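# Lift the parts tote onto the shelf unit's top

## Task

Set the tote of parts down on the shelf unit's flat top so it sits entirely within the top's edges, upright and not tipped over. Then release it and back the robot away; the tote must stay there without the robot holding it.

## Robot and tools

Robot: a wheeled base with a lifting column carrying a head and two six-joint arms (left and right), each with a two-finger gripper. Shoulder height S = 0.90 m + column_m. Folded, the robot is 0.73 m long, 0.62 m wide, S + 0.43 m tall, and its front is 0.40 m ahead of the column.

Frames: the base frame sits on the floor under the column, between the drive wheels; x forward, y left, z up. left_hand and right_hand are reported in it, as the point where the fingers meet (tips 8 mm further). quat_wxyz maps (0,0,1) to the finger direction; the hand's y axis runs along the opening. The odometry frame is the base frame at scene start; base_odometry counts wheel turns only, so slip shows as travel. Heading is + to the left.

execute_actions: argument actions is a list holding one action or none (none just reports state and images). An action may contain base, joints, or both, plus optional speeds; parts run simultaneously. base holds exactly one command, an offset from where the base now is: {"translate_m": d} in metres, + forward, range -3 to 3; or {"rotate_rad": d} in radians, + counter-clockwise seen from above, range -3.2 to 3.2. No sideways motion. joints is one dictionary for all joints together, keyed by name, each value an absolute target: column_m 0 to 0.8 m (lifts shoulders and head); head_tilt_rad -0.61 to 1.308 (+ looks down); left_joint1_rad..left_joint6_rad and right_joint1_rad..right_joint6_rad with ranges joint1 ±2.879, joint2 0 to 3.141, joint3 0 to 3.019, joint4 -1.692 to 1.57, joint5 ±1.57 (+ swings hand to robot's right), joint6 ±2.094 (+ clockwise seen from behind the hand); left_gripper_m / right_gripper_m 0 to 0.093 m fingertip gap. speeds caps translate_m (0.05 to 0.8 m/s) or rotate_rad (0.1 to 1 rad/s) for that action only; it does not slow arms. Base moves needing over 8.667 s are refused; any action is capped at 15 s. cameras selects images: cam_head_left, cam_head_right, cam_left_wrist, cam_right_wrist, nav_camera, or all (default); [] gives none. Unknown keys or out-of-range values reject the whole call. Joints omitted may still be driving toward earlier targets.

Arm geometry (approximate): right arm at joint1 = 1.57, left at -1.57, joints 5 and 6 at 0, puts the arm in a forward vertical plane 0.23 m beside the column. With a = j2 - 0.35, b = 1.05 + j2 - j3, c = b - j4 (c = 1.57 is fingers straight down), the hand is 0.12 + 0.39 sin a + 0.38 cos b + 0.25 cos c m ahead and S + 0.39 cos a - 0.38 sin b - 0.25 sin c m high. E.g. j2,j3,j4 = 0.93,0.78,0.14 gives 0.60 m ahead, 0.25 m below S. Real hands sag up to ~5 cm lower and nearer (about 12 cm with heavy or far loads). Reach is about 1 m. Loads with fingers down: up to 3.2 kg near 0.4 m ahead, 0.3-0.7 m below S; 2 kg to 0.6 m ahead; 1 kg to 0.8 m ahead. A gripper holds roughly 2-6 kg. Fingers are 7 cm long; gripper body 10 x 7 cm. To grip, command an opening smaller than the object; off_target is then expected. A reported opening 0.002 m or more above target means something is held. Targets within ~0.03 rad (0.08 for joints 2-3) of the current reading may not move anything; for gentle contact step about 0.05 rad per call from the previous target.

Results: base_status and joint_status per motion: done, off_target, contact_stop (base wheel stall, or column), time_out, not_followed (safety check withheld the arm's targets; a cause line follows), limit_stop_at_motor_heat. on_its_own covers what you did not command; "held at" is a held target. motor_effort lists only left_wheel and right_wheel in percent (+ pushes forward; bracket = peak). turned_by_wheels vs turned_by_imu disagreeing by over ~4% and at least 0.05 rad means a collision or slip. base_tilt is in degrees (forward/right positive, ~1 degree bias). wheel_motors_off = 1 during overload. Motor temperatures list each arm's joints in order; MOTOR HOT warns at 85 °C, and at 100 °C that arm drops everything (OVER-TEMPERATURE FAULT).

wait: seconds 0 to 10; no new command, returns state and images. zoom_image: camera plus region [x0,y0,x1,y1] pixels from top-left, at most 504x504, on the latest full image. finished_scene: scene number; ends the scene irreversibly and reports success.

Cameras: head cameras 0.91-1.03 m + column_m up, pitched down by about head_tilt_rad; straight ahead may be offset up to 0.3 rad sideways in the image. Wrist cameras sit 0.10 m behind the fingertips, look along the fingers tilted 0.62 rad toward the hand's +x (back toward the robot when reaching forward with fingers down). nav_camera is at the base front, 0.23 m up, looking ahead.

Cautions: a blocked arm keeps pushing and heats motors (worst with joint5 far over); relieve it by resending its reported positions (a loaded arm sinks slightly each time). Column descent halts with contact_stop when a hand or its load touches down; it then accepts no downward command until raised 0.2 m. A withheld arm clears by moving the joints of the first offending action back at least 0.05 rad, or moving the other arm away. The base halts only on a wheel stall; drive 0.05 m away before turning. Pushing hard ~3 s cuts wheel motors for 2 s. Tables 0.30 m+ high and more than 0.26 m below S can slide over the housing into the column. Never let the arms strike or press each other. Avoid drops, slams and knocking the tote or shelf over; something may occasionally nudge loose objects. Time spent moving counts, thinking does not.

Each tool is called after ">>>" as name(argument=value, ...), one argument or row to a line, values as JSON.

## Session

>>> execute_actions(
  actions=[],
)

Scene clock: 0.00 s.
Motor temperatures (°C, as the motors report them): left_arm=[23 27 23 24 22 25] | right_arm=[26 24 24 24 22 25]
base_odometry: x=+0.000 y=+0.000 heading=+0.000 (m, m, rad; odometry frame)
turned_by_wheels: +0.000 (rad since the last result)
turned_by_imu: +0.000 (rad since the last result)
base_tilt: forward=-0.4 right=+0.0 (deg)
base_status: not commanded
joint_positions: column_m=+0.557 head_tilt_rad=+0.868 left_joint1_rad=-1.566 left_joint2_rad=+0.875 left_joint3_rad=+0.397 left_joint4_rad=-0.962 left_joint5_rad=-0.039 left_joint6_rad=+0.031 left_gripper_m=+0.094 right_joint1_rad=+1.565 right_joint2_rad=+0.900 right_joint3_rad=+0.392 right_joint4_rad=-0.940 right_joint5_rad=+0.018 right_joint6_rad=+0.032 right_gripper_m=+0.094
joint_status: not commanded
wheel_motors_off: 0
motor_effort: left_wheel=+0 right_wheel=+0 (%)
left_hand: x=+0.1403 y=+0.2324 z=+1.2603 quat_wxyz=(+0.443, -0.021, -0.896, -0.012) (m; base frame)
right_hand: x=+0.1358 y=-0.2297 z=+1.2563 quat_wxyz=(+0.446, -0.013, -0.895, +0.017) (m; base frame)
pictures: cam_head_left, cam_head_right, cam_left_wrist, cam_right_wrist, nav_camera
Images, in order (width x height): cam_head_left 896x504, cam_head_right 896x504, cam_left_wrist 504x504, cam_right_wrist 504x504, nav_camera 896x504.

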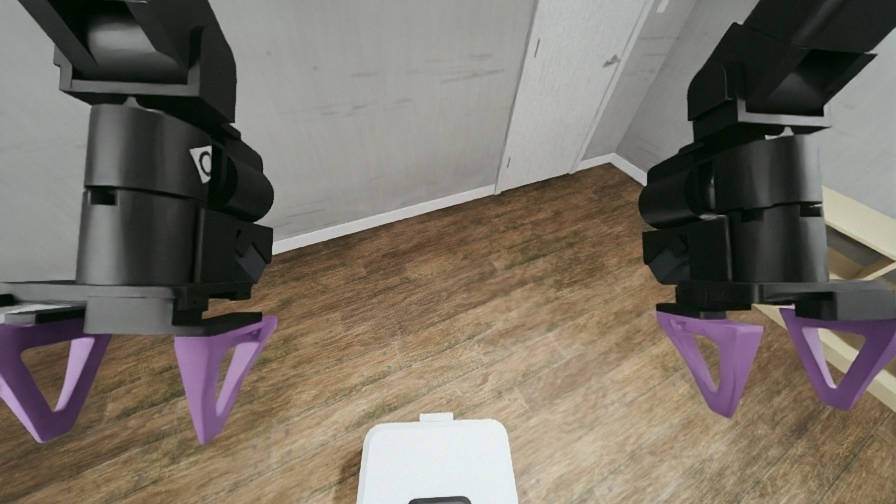

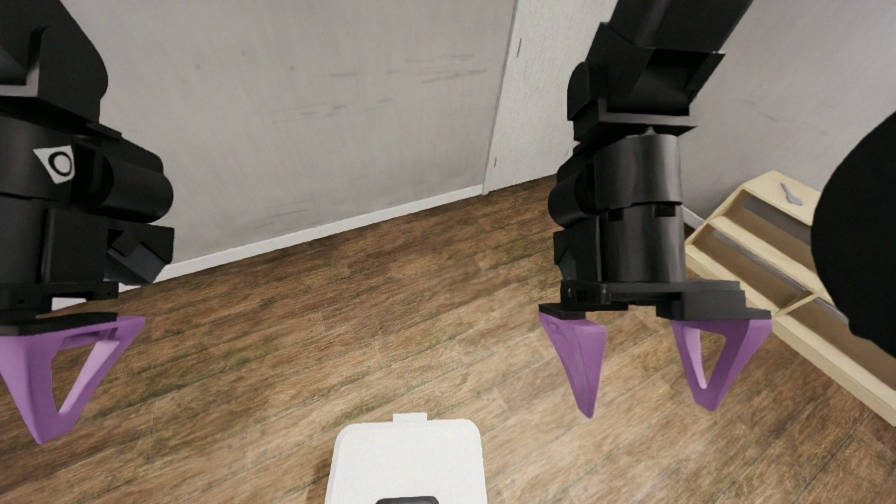

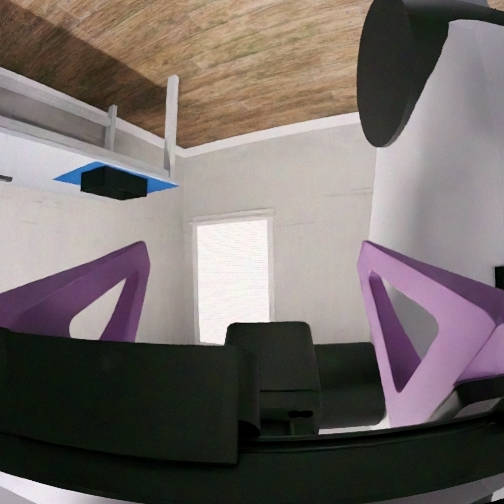

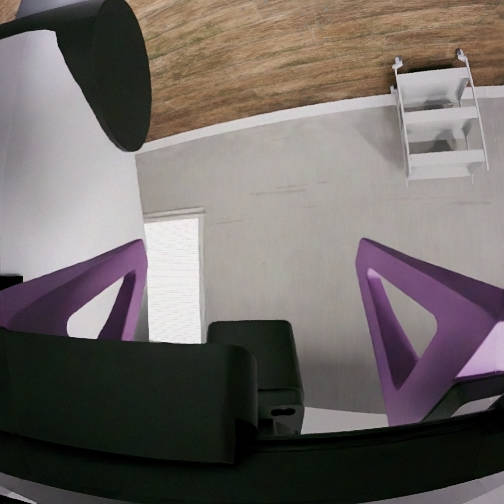

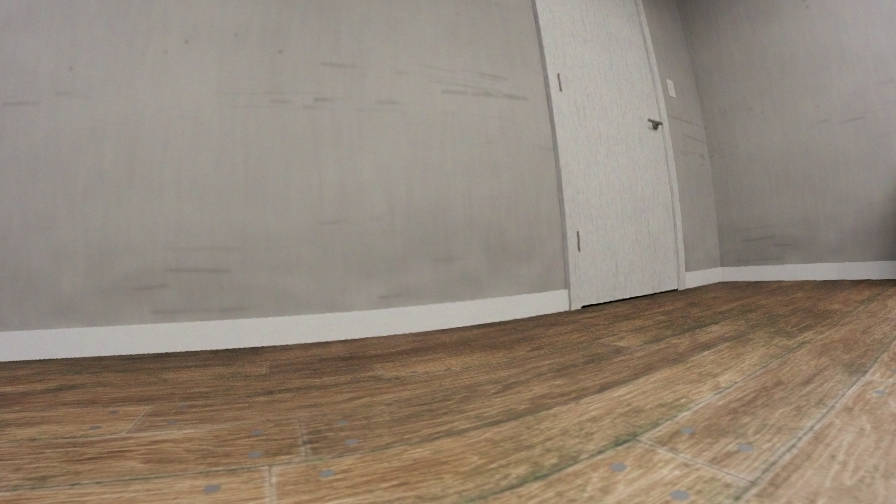

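>>> execute_actions(
  actions=[
    {"base":{"rotate_rad":2.2},"joints":{"head_tilt_rad":0.65}},
  ],
  cameras=["cam_head_left","cam_head_right","nav_camera"],
)

Scene clock: 5.87 s.
Motor temperatures (°C, as the motors report them): left_arm=[23 27 23 24 22 25] | right_arm=[26 25 24 24 22 25]
base_odometry: x=+0.000 y=+0.000 heading=+2.199 (m, m, rad; odometry frame)
turned_by_wheels: +2.199 (rad since the last result)
turned_by_imu: +2.209 (rad since the last result)
base_tilt: forward=-0.3 right=-0.1 (deg)
base_status: done
joint_positions: column_m=+0.557 head_tilt_rad=+0.667 left_joint1_rad=-1.566 left_joint2_rad=+0.875 left_joint3_rad=+0.397 left_joint4_rad=-0.962 left_joint5_rad=-0.039 left_joint6_rad=+0.031 left_gripper_m=+0.094 right_joint1_rad=+1.565 right_joint2_rad=+0.900 right_joint3_rad=+0.392 right_joint4_rad=-0.940 right_joint5_rad=+0.018 right_joint6_rad=+0.032 right_gripper_m=+0.094
joint_status: all done
wheel_motors_off: 0
motor_effort: left_wheel=-6(41) right_wheel=+6(37) (%)
left_hand: x=+0.1403 y=+0.2324 z=+1.2603 quat_wxyz=(+0.443, -0.021, -0.896, -0.012) (m; base frame)
right_hand: x=+0.1358 y=-0.2297 z=+1.2563 quat_wxyz=(+0.446, -0.013, -0.895, +0.017) (m; base frame)
pictures: cam_head_left, cam_head_right, nav_camera
Images, in order (width x height): cam_head_left 896x504, cam_head_right 896x504, nav_camera 896x504.

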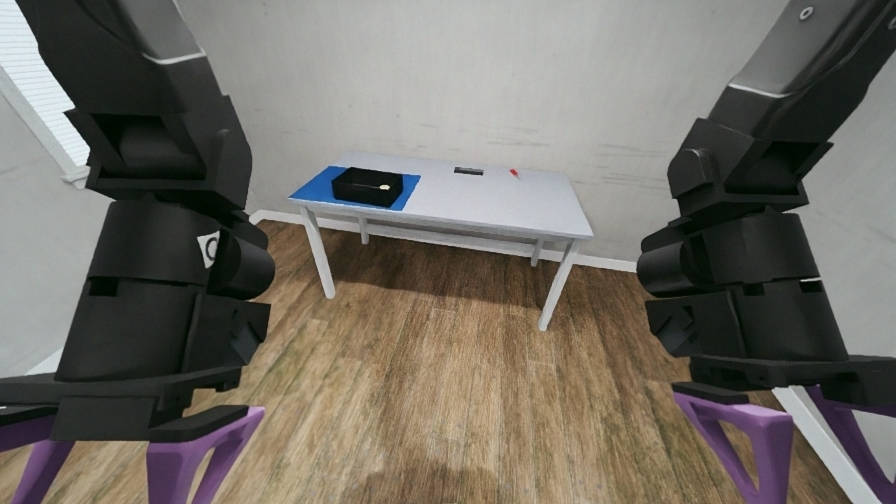

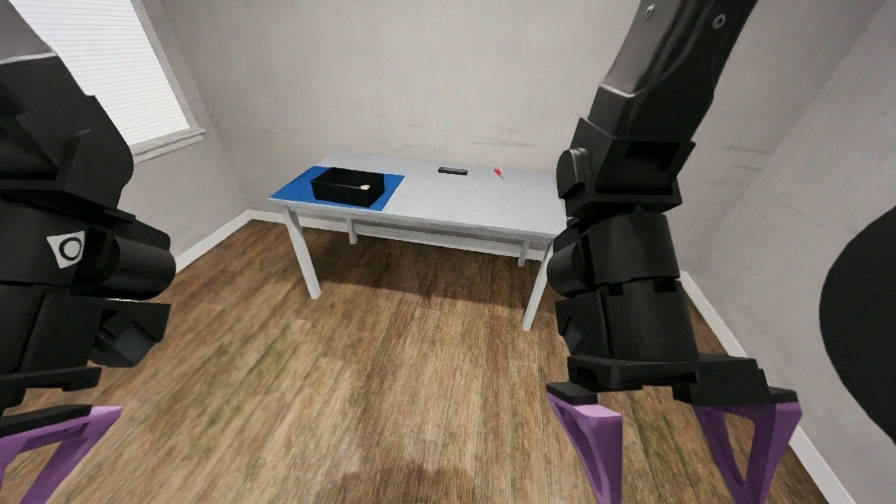

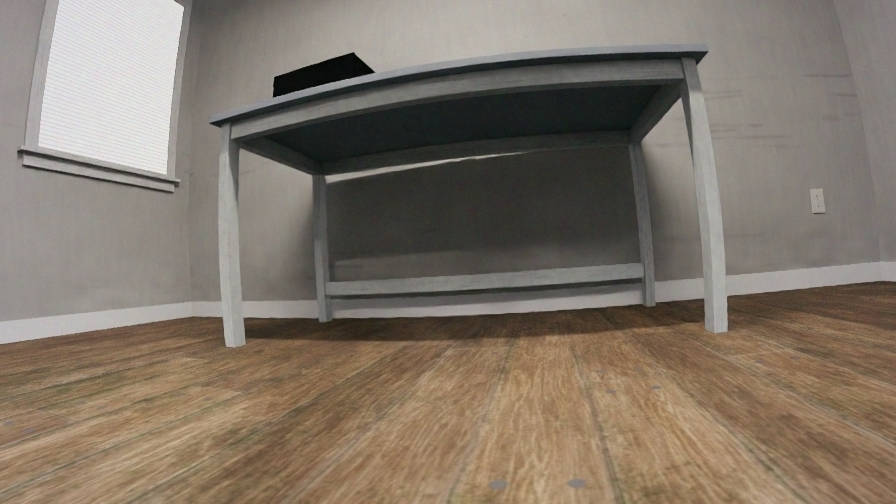

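>>> execute_actions(
  actions=[
    {"base":{"rotate_rad":0.835}},
  ],
  cameras=[],
)

>>> execute_actions(
  actions=[
    {"base":{"translate_m":0.85}},
  ],
  cameras=[],
)

>>> execute_actions(
  actions=[
    {"base":{"rotate_rad":-1.015},"joints":{"left_joint1_rad":-1.68,"left_joint2_rad":1.43,"left_joint3_rad":1.01,"left_joint4_rad":-0.105,"left_joint5_rad":-0.1,"left_joint6_rad":-0.06,"right_joint1_rad":1.68,"right_joint2_rad":1.43,"right_joint3_rad":1.01,"right_joint4_rad":-0.105,"right_joint5_rad":0.1,"right_joint6_rad":0.06,"head_tilt_rad":0.9,"column_m":0.6}},
  ],
)

Scene clock: 17.33 s.
Motor temperatures (°C, as the motors report them): left_arm=[23 27 23 24 22 25] | right_arm=[26 25 24 24 22 25]
base_odometry: x=+0.000 y=+0.000 heading=+3.033 (m, m, rad; odometry frame)
turned_by_wheels: +0.834 (rad since the last result)
turned_by_imu: +0.837 (rad since the last result)
base_tilt: forward=-0.4 right=+0.0 (deg)
base_status: done
joint_positions: column_m=+0.557 head_tilt_rad=+0.667 left_joint1_rad=-1.566 left_joint2_rad=+0.875 left_joint3_rad=+0.397 left_joint4_rad=-0.962 left_joint5_rad=-0.039 left_joint6_rad=+0.031 left_gripper_m=+0.094 right_joint1_rad=+1.565 right_joint2_rad=+0.900 right_joint3_rad=+0.392 right_joint4_rad=-0.940 right_joint5_rad=+0.018 right_joint6_rad=+0.032 right_gripper_m=+0.094
joint_status: not commanded
wheel_motors_off: 0
motor_effort: left_wheel=-6(28) right_wheel=+7(29) (%)
left_hand: x=+0.1403 y=+0.2324 z=+1.2603 quat_wxyz=(+0.443, -0.021, -0.896, -0.012) (m; base frame)
right_hand: x=+0.1358 y=-0.2297 z=+1.2563 quat_wxyz=(+0.446, -0.013, -0.895, +0.017) (m; base frame)
pictures: none
No camera images: the call's "cameras" was empty. Leave "cameras" out to get every camera's image.

Scene clock: 20.40 s.
Motor temperatures (°C, as the motors report them): left_arm=[23 27 23 24 22 25] | right_arm=[26 25 24 24 22 25]
base_odometry: x=-0.845 y=+0.092 heading=+3.033 (m, m, rad; odometry frame)
turned_by_wheels: +0.000 (rad since the last result)
turned_by_imu: -0.001 (rad since the last result)
base_tilt: forward=-0.4 right=-0.1 (deg)
base_status: done
joint_positions: column_m=+0.557 head_tilt_rad=+0.666 left_joint1_rad=-1.566 left_joint2_rad=+0.875 left_joint3_rad=+0.399 left_joint4_rad=-0.962 left_joint5_rad=-0.039 left_joint6_rad=+0.031 left_gripper_m=+0.094 right_joint1_rad=+1.565 right_joint2_rad=+0.900 right_joint3_rad=+0.394 right_joint4_rad=-0.940 right_joint5_rad=+0.018 right_joint6_rad=+0.032 right_gripper_m=+0.094
joint_status: not commanded
wheel_motors_off: 0
motor_effort: left_wheel=+0(45) right_wheel=+1(52) (%)
left_hand: x=+0.1417 y=+0.2324 z=+1.2598 quat_wxyz=(+0.442, -0.021, -0.897, -0.012) (m; base frame)
right_hand: x=+0.1370 y=-0.2297 z=+1.2559 quat_wxyz=(+0.445, -0.013, -0.895, +0.017) (m; base frame)
pictures: none
No camera images: the call's "cameras" was empty. Leave "cameras" out to get every camera's image.

Scene clock: 23.00 s.
Motor temperatures (°C, as the motors report them): left_arm=[23 27 23 24 22 25] | right_arm=[26 25 24 24 22 25]
base_odometry: x=-0.845 y=+0.092 heading=+2.019 (m, m, rad; odometry frame)
turned_by_wheels: -1.014 (rad since the last result)
turned_by_imu: -1.018 (rad since the last result)
base_tilt: forward=-0.3 right=-0.1 (deg)
base_status: done
joint_positions: column_m=+0.600 head_tilt_rad=+0.901 left_joint1_rad=-1.679 left_joint2_rad=+1.409 left_joint3_rad=+1.015 left_joint4_rad=-0.111 left_joint5_rad=-0.099 left_joint6_rad=-0.048 left_gripper_m=+0.094 right_joint1_rad=+1.681 right_joint2_rad=+1.409 right_joint3_rad=+1.013 right_joint4_rad=-0.113 right_joint5_rad=+0.099 right_joint6_rad=+0.054 right_gripper_m=+0.094
joint_status: all done
wheel_motors_off: 0
motor_effort: left_wheel=+6(39) right_wheel=-7(51) (%)
left_hand: x=+0.5130 y=+0.1773 z=+1.0669 quat_wxyz=(-0.011, -0.002, -1.000, -0.002) (m; base frame)
right_hand: x=+0.5111 y=-0.1767 z=+1.0667 quat_wxyz=(-0.008, +0.000, -1.000, +0.001) (m; base frame)
pictures: cam_head_left, cam_head_right, cam_left_wrist, cam_right_wrist, nav_camera
Images, in order (width x height): cam_head_left 896x504, cam_head_right 896x504, cam_left_wrist 504x504, cam_right_wrist 504x504, nav_camera 896x504.

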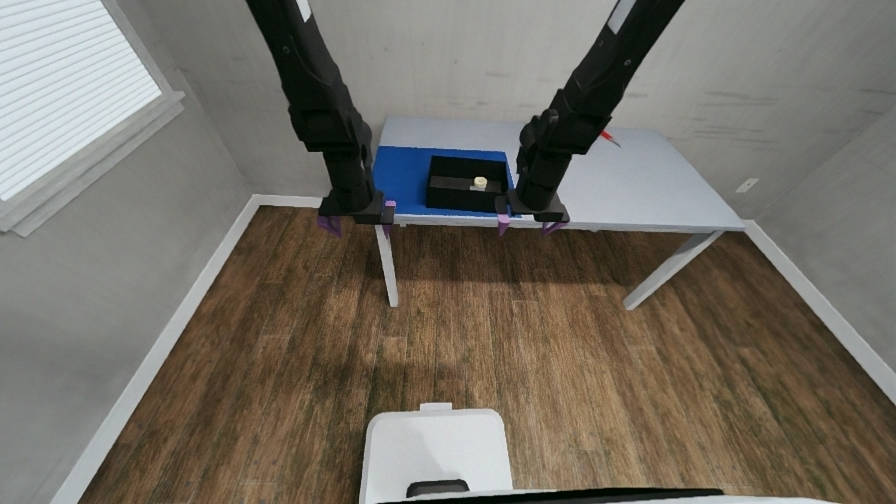

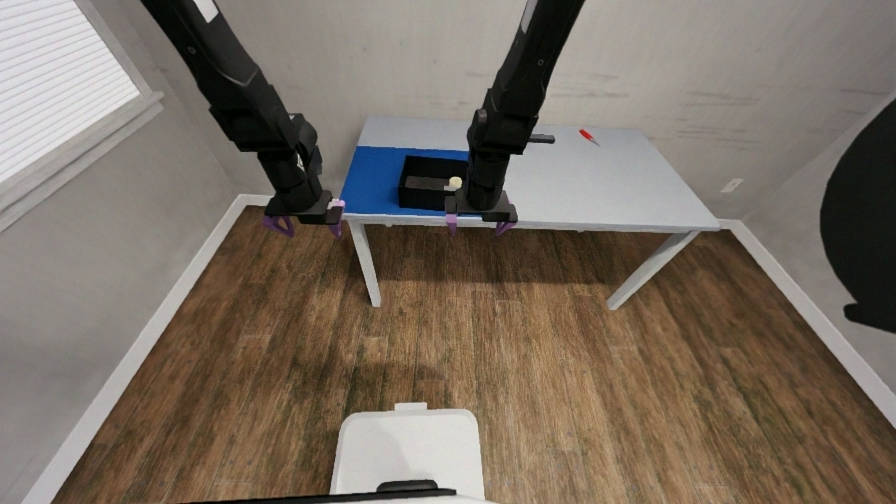

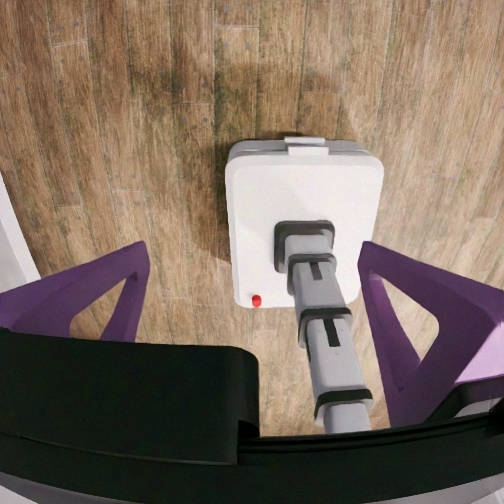

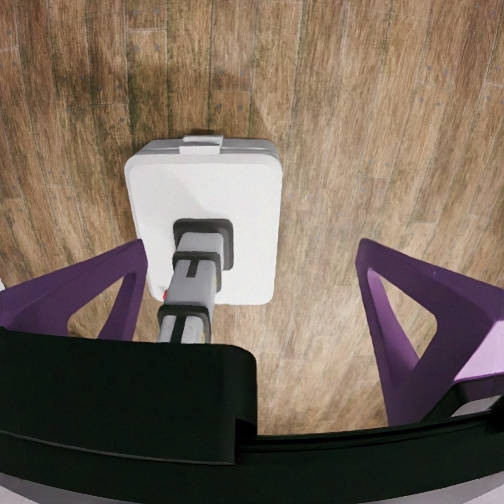

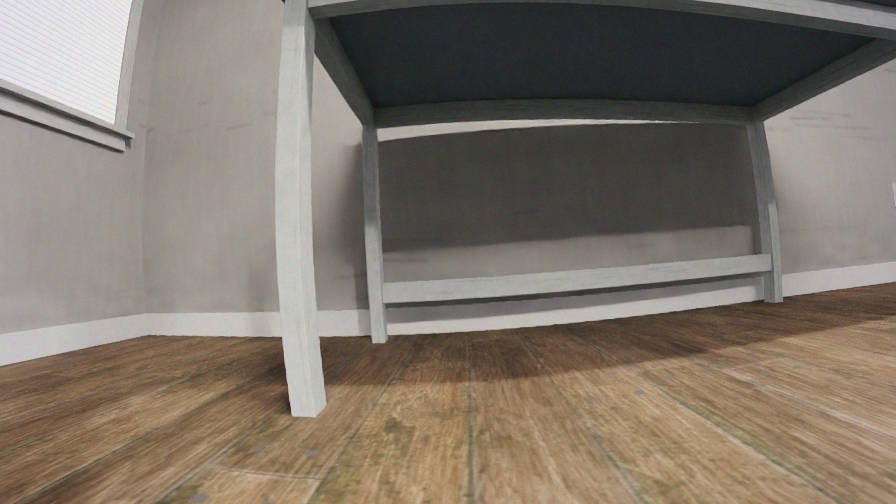

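>>> execute_actions(
  actions=[
    {"base":{"rotate_rad":-0.3},"joints":{"column_m":0.63}},
  ],
  cameras=[],
)

>>> execute_actions(
  actions=[
    {"base":{"translate_m":0.33}},
  ],
  cameras=[],
)

>>> execute_actions(
  actions=[
    {"base":{"rotate_rad":0.3}},
  ],
  cameras=["cam_head_left","cam_head_right","cam_left_wrist","cam_right_wrist"],
)

Scene clock: 28.67 s.
Motor temperatures (°C, as the motors report them): left_arm=[23 27 23 24 22 25] | right_arm=[26 25 24 24 22 25]
base_odometry: x=-0.845 y=+0.092 heading=+1.720 (m, m, rad; odometry frame)
turned_by_wheels: -0.299 (rad since the last result)
turned_by_imu: -0.301 (rad since the last result)
base_tilt: forward=-0.4 right=+0.0 (deg)
base_status: done
joint_positions: column_m=+0.630 head_tilt_rad=+0.901 left_joint1_rad=-1.680 left_joint2_rad=+1.409 left_joint3_rad=+1.014 left_joint4_rad=-0.111 left_joint5_rad=-0.099 left_joint6_rad=-0.048 left_gripper_m=+0.094 right_joint1_rad=+1.681 right_joint2_rad=+1.409 right_joint3_rad=+1.011 right_joint4_rad=-0.113 right_joint5_rad=+0.099 right_joint6_rad=+0.054 right_gripper_m=+0.094
joint_status: all done
wheel_motors_off: 0
motor_effort: left_wheel=+7(32) right_wheel=-5(28) (%)
left_hand: x=+0.5125 y=+0.1766 z=+1.0969 quat_wxyz=(-0.010, -0.002, -1.000, -0.002) (m; base frame)
right_hand: x=+0.5099 y=-0.1768 z=+1.0967 quat_wxyz=(-0.007, +0.000, -1.000, +0.001) (m; base frame)
pictures: none
No camera images: the call's "cameras" was empty. Leave "cameras" out to get every camera's image.

Scene clock: 30.67 s.
Motor temperatures (°C, as the motors report them): left_arm=[23 27 23 24 22 25] | right_arm=[26 25 24 24 22 25]
base_odometry: x=-0.894 y=+0.418 heading=+1.719 (m, m, rad; odometry frame)
turned_by_wheels: -0.001 (rad since the last result)
turned_by_imu: -0.001 (rad since the last result)
base_tilt: forward=-0.3 right=+0.0 (deg)
base_status: done
joint_positions: column_m=+0.630 head_tilt_rad=+0.902 left_joint1_rad=-1.680 left_joint2_rad=+1.410 left_joint3_rad=+1.012 left_joint4_rad=-0.111 left_joint5_rad=-0.099 left_joint6_rad=-0.048 left_gripper_m=+0.094 right_joint1_rad=+1.681 right_joint2_rad=+1.409 right_joint3_rad=+1.010 right_joint4_rad=-0.113 right_joint5_rad=+0.099 right_joint6_rad=+0.054 right_gripper_m=+0.094
joint_status: not commanded
wheel_motors_off: 0
motor_effort: left_wheel=+0(56) right_wheel=+0(43) (%)
left_hand: x=+0.5107 y=+0.1767 z=+1.0965 quat_wxyz=(-0.009, -0.002, -1.000, -0.002) (m; base frame)
right_hand: x=+0.5092 y=-0.1768 z=+1.0966 quat_wxyz=(-0.007, +0.000, -1.000, +0.001) (m; base frame)
pictures: none
No camera images: the call's "cameras" was empty. Leave "cameras" out to get every camera's image.

Scene clock: 32.47 s.
Motor temperatures (°C, as the motors report them): left_arm=[23 27 23 24 22 25] | right_arm=[26 25 24 24 22 25]
base_odometry: x=-0.894 y=+0.419 heading=+2.018 (m, m, rad; odometry frame)
turned_by_wheels: +0.299 (rad since the last result)
turned_by_imu: +0.299 (rad since the last result)
base_tilt: forward=-0.4 right=-0.1 (deg)
base_status: done
joint_positions: column_m=+0.630 head_tilt_rad=+0.902 left_joint1_rad=-1.680 left_joint2_rad=+1.410 left_joint3_rad=+1.012 left_joint4_rad=-0.111 left_joint5_rad=-0.099 left_joint6_rad=-0.048 left_gripper_m=+0.094 right_joint1_rad=+1.681 right_joint2_rad=+1.409 right_joint3_rad=+1.010 right_joint4_rad=-0.113 right_joint5_rad=+0.099 right_joint6_rad=+0.054 right_gripper_m=+0.094
joint_status: not commanded
wheel_motors_off: 0
motor_effort: left_wheel=-5(49) right_wheel=+5(33) (%)
left_hand: x=+0.5107 y=+0.1764 z=+1.0965 quat_wxyz=(-0.009, -0.003, -1.000, -0.002) (m; base frame)
right_hand: x=+0.5092 y=-0.1768 z=+1.0966 quat_wxyz=(-0.007, +0.000, -1.000, +0.001) (m; base frame)
pictures: cam_head_left, cam_head_right, cam_left_wrist, cam_right_wrist
Images, in order (width x height): cam_head_left 896x504, cam_head_right 896x504, cam_left_wrist 504x504, cam_right_wrist 504x504.

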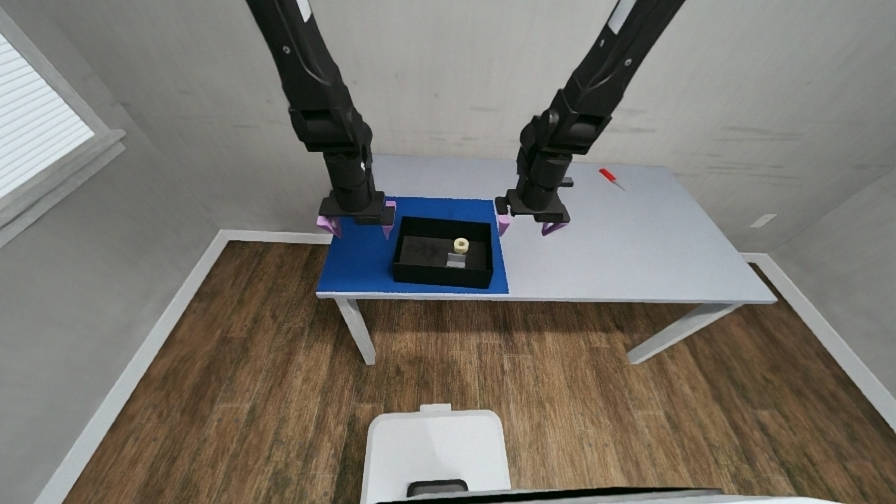

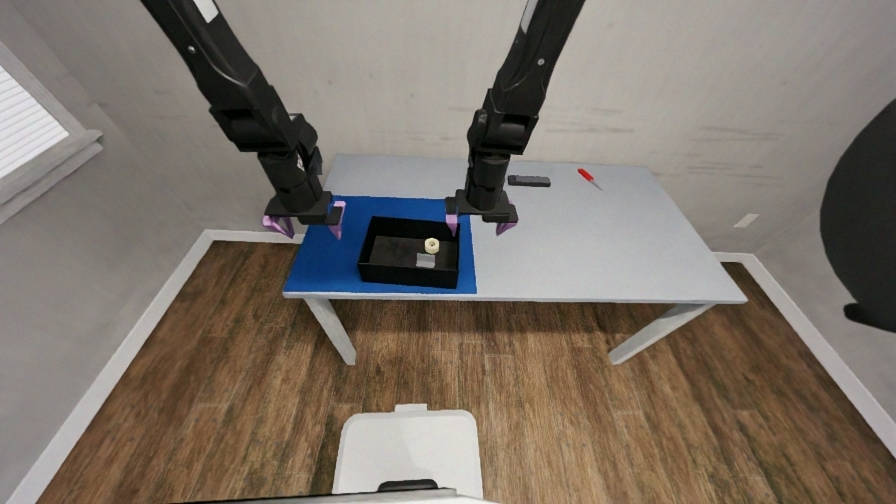

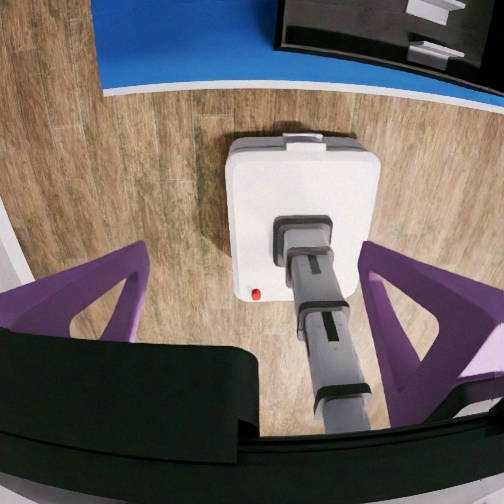

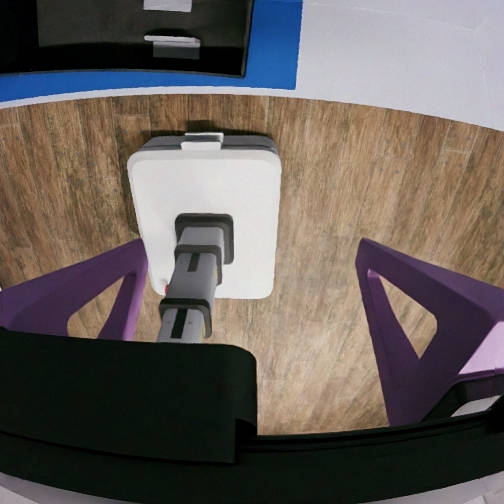

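>>> execute_actions(
  actions=[
    {"base":{"translate_m":0.15},"joints":{"column_m":0.55,"left_joint1_rad":-1.74,"left_joint5_rad":-0.15,"left_joint6_rad":-0.09,"right_joint1_rad":1.74,"right_joint5_rad":0.15,"right_joint6_rad":0.09},"speeds":{"translate_m":0.2}},
  ],
  cameras=["cam_head_left","cam_head_right","cam_left_wrist","cam_right_wrist"],
)

Scene clock: 39.27 s.
Motor temperatures (°C, as the motors report them): left_arm=[23 28 23 24 22 25] | right_arm=[27 26 24 24 22 25]
base_odometry: x=-0.959 y=+0.554 heading=+2.019 (m, m, rad; odometry frame)
turned_by_wheels: +0.001 (rad since the last result)
turned_by_imu: +0.000 (rad since the last result)
base_tilt: forward=-0.3 right=+0.0 (deg)
base_status: done
joint_positions: column_m=+0.550 head_tilt_rad=+0.902 left_joint1_rad=-1.747 left_joint2_rad=+1.410 left_joint3_rad=+1.011 left_joint4_rad=-0.111 left_joint5_rad=-0.149 left_joint6_rad=-0.078 left_gripper_m=+0.094 right_joint1_rad=+1.740 right_joint2_rad=+1.410 right_joint3_rad=+1.008 right_joint4_rad=-0.113 right_joint5_rad=+0.149 right_joint6_rad=+0.083 right_gripper_m=+0.094
joint_status: all done
wheel_motors_off: 0
motor_effort: left_wheel=+1(47) right_wheel=+1(48) (%)
left_hand: x=+0.5083 y=+0.1458 z=+1.0201 quat_wxyz=(-0.010, -0.004, -1.000, +0.002) (m; base frame)
right_hand: x=+0.5068 y=-0.1507 z=+1.0196 quat_wxyz=(-0.008, +0.000, -1.000, +0.000) (m; base frame)
pictures: cam_head_left, cam_head_right, cam_left_wrist, cam_right_wrist
Images, in order (width x height): cam_head_left 896x504, cam_head_right 896x504, cam_left_wrist 504x504, cam_right_wrist 504x504.

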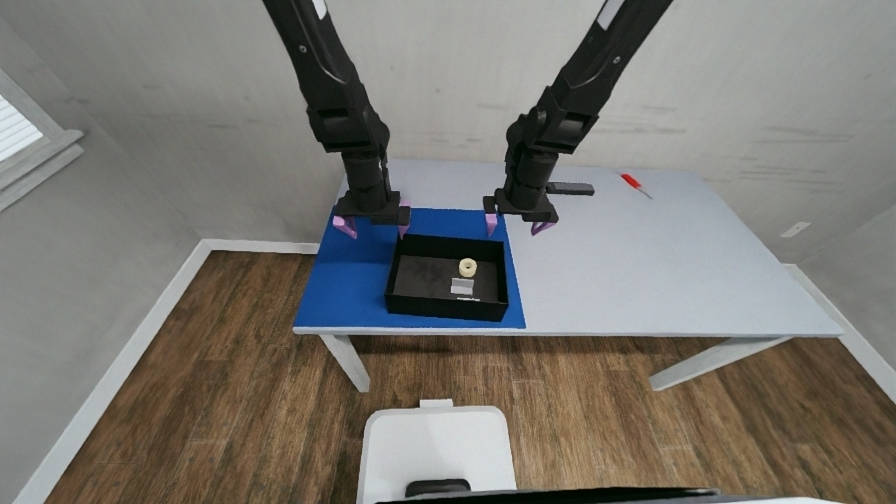

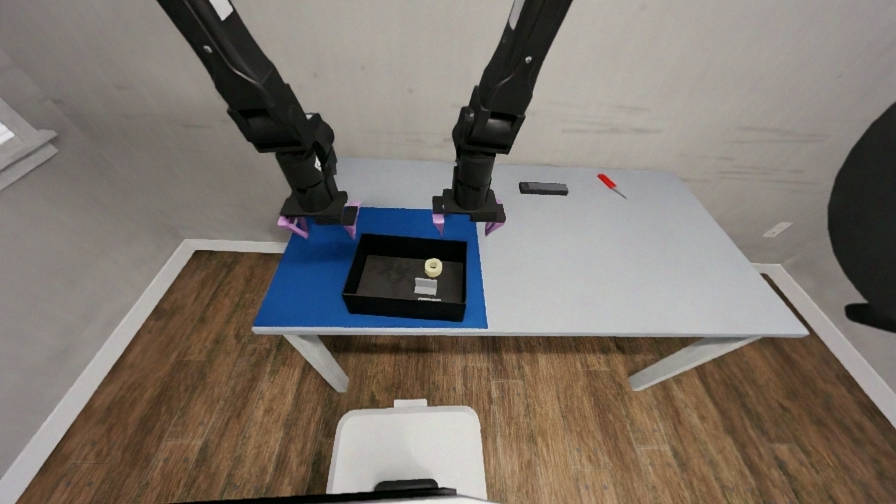

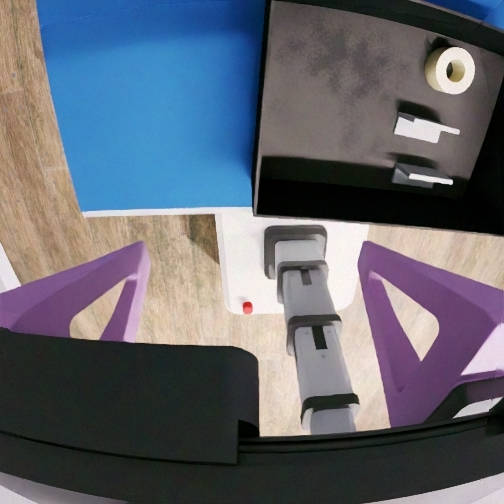

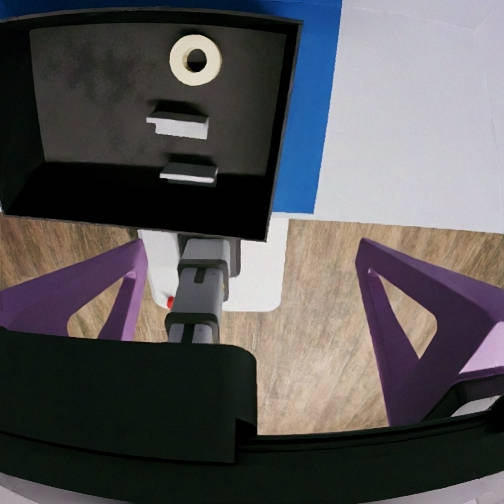

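>>> execute_actions(
  actions=[
    {"base":{"rotate_rad":-0.05},"joints":{"column_m":0.49},"speeds":{"rotate_rad":0.2}},
  ],
  cameras=["cam_head_left","cam_left_wrist","cam_right_wrist"],
)

Scene clock: 43.90 s.
Motor temperatures (°C, as the motors report them): left_arm=[23 28 23 24 22 25] | right_arm=[27 26 24 24 22 25]
base_odometry: x=-0.959 y=+0.554 heading=+1.971 (m, m, rad; odometry frame)
turned_by_wheels: -0.048 (rad since the last result)
turned_by_imu: -0.050 (rad since the last result)
base_tilt: forward=-0.4 right=-0.1 (deg)
base_status: done
joint_positions: column_m=+0.490 head_tilt_rad=+0.902 left_joint1_rad=-1.743 left_joint2_rad=+1.410 left_joint3_rad=+1.011 left_joint4_rad=-0.111 left_joint5_rad=-0.149 left_joint6_rad=-0.078 left_gripper_m=+0.094 right_joint1_rad=+1.740 right_joint2_rad=+1.410 right_joint3_rad=+1.008 right_joint4_rad=-0.113 right_joint5_rad=+0.149 right_joint6_rad=+0.083 right_gripper_m=+0.094
joint_status: all done
wheel_motors_off: 0
motor_effort: left_wheel=+4(32) right_wheel=-1(31) (%)
left_hand: x=+0.5085 y=+0.1483 z=+0.9598 quat_wxyz=(-0.010, -0.003, -1.000, +0.001) (m; base frame)
right_hand: x=+0.5068 y=-0.1508 z=+0.9596 quat_wxyz=(-0.008, +0.000, -1.000, +0.001) (m; base frame)
pictures: cam_head_left, cam_left_wrist, cam_right_wrist
Images, in order (width x height): cam_head_left 896x504, cam_left_wrist 504x504, cam_right_wrist 504x504.

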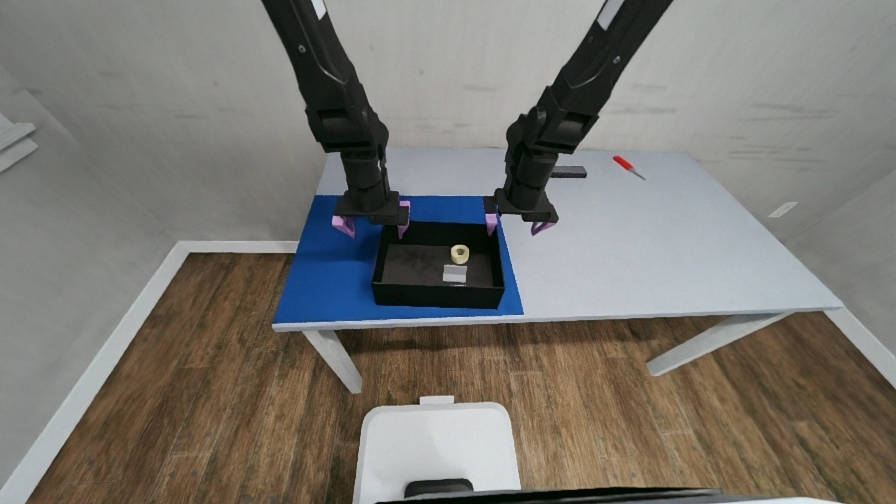

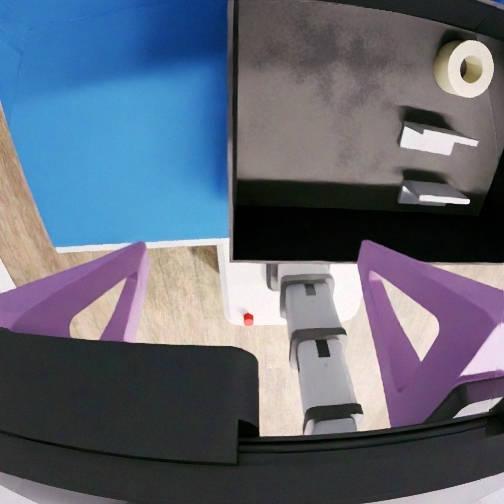

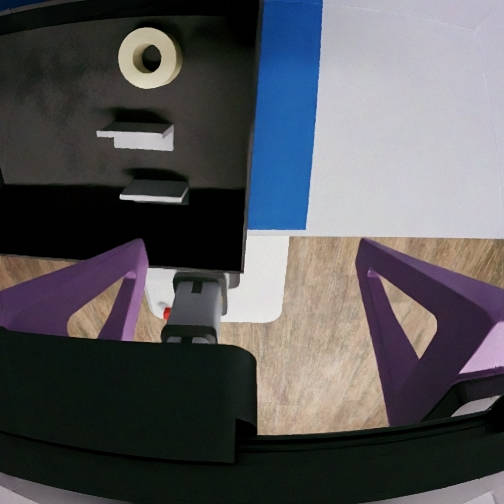

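>>> execute_actions(
  actions=[
    {"base":{"translate_m":0.05},"joints":{"left_joint1_rad":-1.705,"column_m":0.46},"speeds":{"translate_m":0.1}},
  ],
  cameras=["cam_head_left","cam_left_wrist","cam_right_wrist"],
)

Scene clock: 50.40 s.
Motor temperatures (°C, as the motors report them): left_arm=[23 28 23 24 22 25] | right_arm=[27 26 24 24 22 25]
base_odometry: x=-0.978 y=+0.600 heading=+1.970 (m, m, rad; odometry frame)
turned_by_wheels: -0.001 (rad since the last result)
turned_by_imu: -0.001 (rad since the last result)
base_tilt: forward=-0.3 right=+0.0 (deg)
base_status: done
joint_positions: column_m=+0.460 head_tilt_rad=+0.902 left_joint1_rad=-1.706 left_joint2_rad=+1.411 left_joint3_rad=+1.011 left_joint4_rad=-0.111 left_joint5_rad=-0.149 left_joint6_rad=-0.078 left_gripper_m=+0.094 right_joint1_rad=+1.740 right_joint2_rad=+1.410 right_joint3_rad=+1.009 right_joint4_rad=-0.113 right_joint5_rad=+0.149 right_joint6_rad=+0.083 right_gripper_m=+0.094
joint_status: all done
wheel_motors_off: 0
motor_effort: left_wheel=+0(34) right_wheel=+0(49) (%)
left_hand: x=+0.5092 y=+0.1698 z=+0.9273 quat_wxyz=(-0.009, +0.006, -1.000, -0.015) (m; base frame)
right_hand: x=+0.5072 y=-0.1507 z=+0.9294 quat_wxyz=(-0.008, +0.000, -1.000, +0.001) (m; base frame)
pictures: cam_head_left, cam_left_wrist, cam_right_wrist
Images, in order (width x height): cam_head_left 896x504, cam_left_wrist 504x504, cam_right_wrist 504x504.

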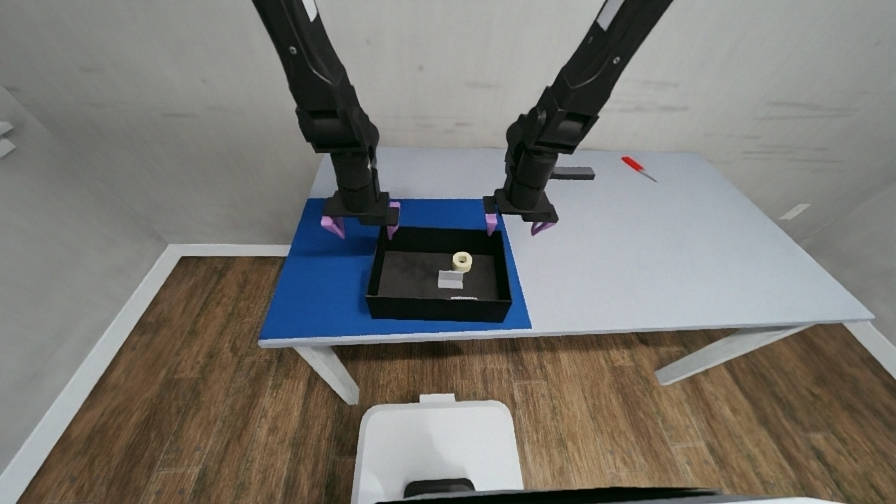

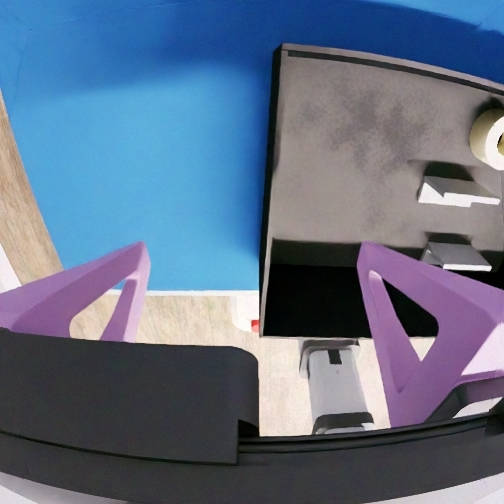

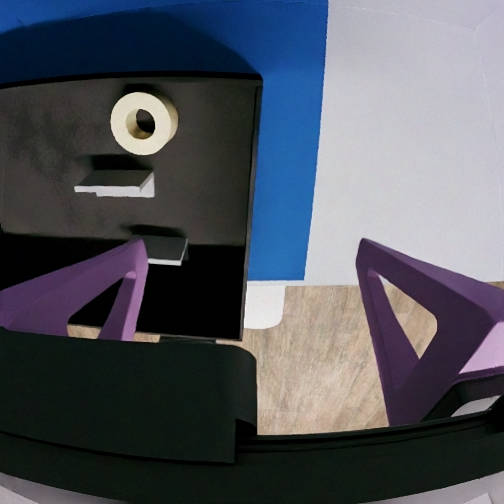

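>>> execute_actions(
  actions=[
    {"base":{"translate_m":-0.025},"joints":{"left_joint1_rad":-1.735,"column_m":0.43},"speeds":{"translate_m":0.1}},
  ],
  cameras=["cam_head_left","cam_left_wrist","cam_right_wrist"],
)

Scene clock: 54.63 s.
Motor temperatures (°C, as the motors report them): left_arm=[23 28 23 24 22 25] | right_arm=[27 26 24 24 22 25]
base_odometry: x=-0.969 y=+0.577 heading=+1.972 (m, m, rad; odometry frame)
turned_by_wheels: +0.002 (rad since the last result)
turned_by_imu: +0.001 (rad since the last result)
base_tilt: forward=-0.3 right=-0.1 (deg)
base_status: done
joint_positions: column_m=+0.430 head_tilt_rad=+0.902 left_joint1_rad=-1.733 left_joint2_rad=+1.412 left_joint3_rad=+1.009 left_joint4_rad=-0.111 left_joint5_rad=-0.149 left_joint6_rad=-0.078 left_gripper_m=+0.094 right_joint1_rad=+1.740 right_joint2_rad=+1.411 right_joint3_rad=+1.007 right_joint4_rad=-0.113 right_joint5_rad=+0.149 right_joint6_rad=+0.083 right_gripper_m=+0.094
joint_status: all done
wheel_motors_off: 0
motor_effort: left_wheel=+1(49) right_wheel=+0(50) (%)
left_hand: x=+0.5075 y=+0.1542 z=+0.8985 quat_wxyz=(-0.008, -0.001, -1.000, -0.004) (m; base frame)
right_hand: x=+0.5054 y=-0.1509 z=+0.8991 quat_wxyz=(-0.006, +0.000, -1.000, +0.001) (m; base frame)
pictures: cam_head_left, cam_left_wrist, cam_right_wrist
Images, in order (width x height): cam_head_left 896x504, cam_left_wrist 504x504, cam_right_wrist 504x504.

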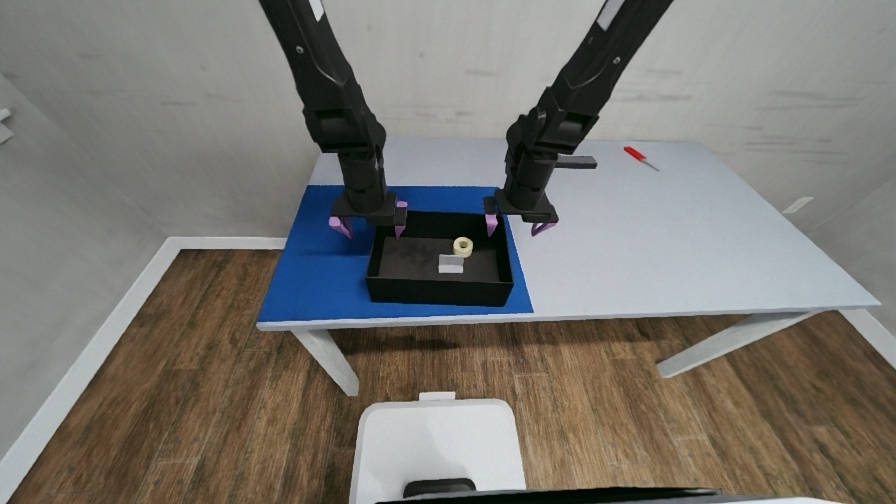

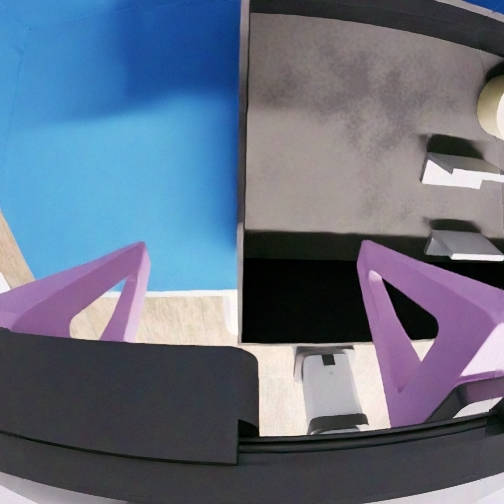

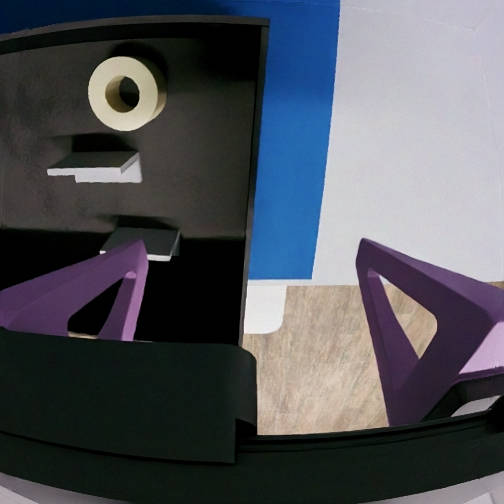

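>>> execute_actions(
  actions=[
    {"joints":{"column_m":0.37}},
  ],
  cameras=["cam_head_left","cam_left_wrist","cam_right_wrist"],
)

Scene clock: 57.20 s.
Motor temperatures (°C, as the motors report them): left_arm=[23 28 23 24 22 25] | right_arm=[27 26 24 24 22 25]
base_odometry: x=-0.969 y=+0.577 heading=+1.972 (m, m, rad; odometry frame)
turned_by_wheels: +0.000 (rad since the last result)
turned_by_imu: +0.000 (rad since the last result)
base_tilt: forward=-0.4 right=+0.1 (deg)
base_status: not commanded
joint_positions: column_m=+0.370 head_tilt_rad=+0.902 left_joint1_rad=-1.733 left_joint2_rad=+1.412 left_joint3_rad=+1.009 left_joint4_rad=-0.111 left_joint5_rad=-0.149 left_joint6_rad=-0.078 left_gripper_m=+0.094 right_joint1_rad=+1.740 right_joint2_rad=+1.411 right_joint3_rad=+1.007 right_joint4_rad=-0.113 right_joint5_rad=+0.149 right_joint6_rad=+0.083 right_gripper_m=+0.094
joint_status: all done
wheel_motors_off: 0
motor_effort: left_wheel=+3(4) right_wheel=-1(2) (%)
left_hand: x=+0.5075 y=+0.1542 z=+0.8385 quat_wxyz=(-0.008, -0.001, -1.000, -0.004) (m; base frame)
right_hand: x=+0.5054 y=-0.1509 z=+0.8391 quat_wxyz=(-0.006, +0.000, -1.000, +0.001) (m; base frame)
pictures: cam_head_left, cam_left_wrist, cam_right_wrist
Images, in order (width x height): cam_head_left 896x504, cam_left_wrist 504x504, cam_right_wrist 504x504.

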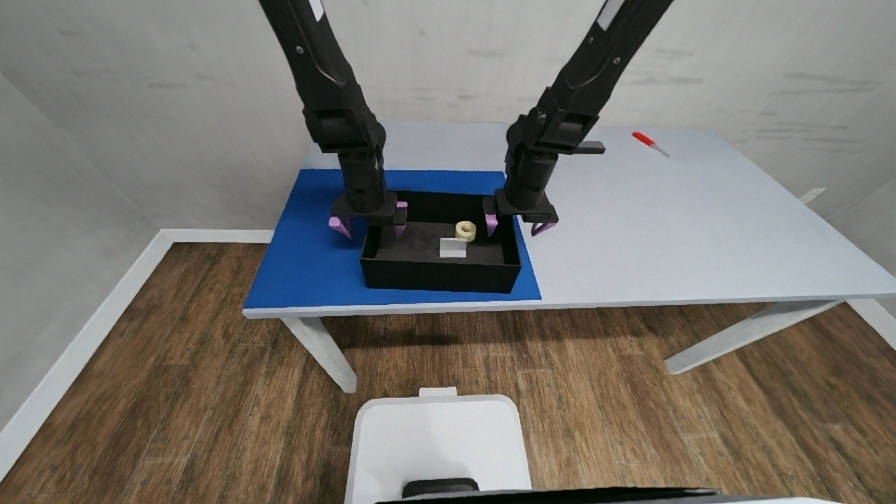

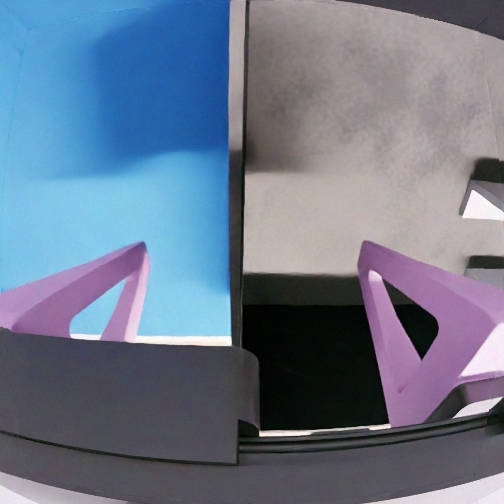

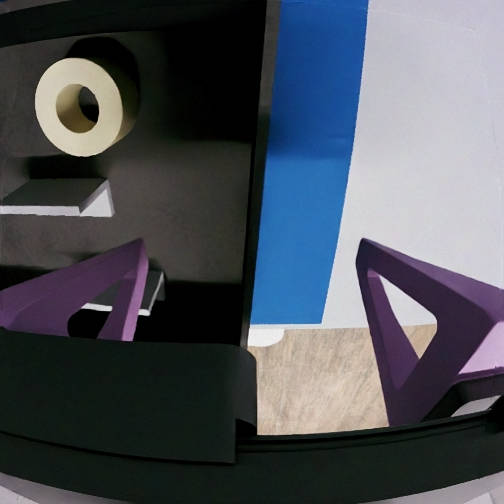

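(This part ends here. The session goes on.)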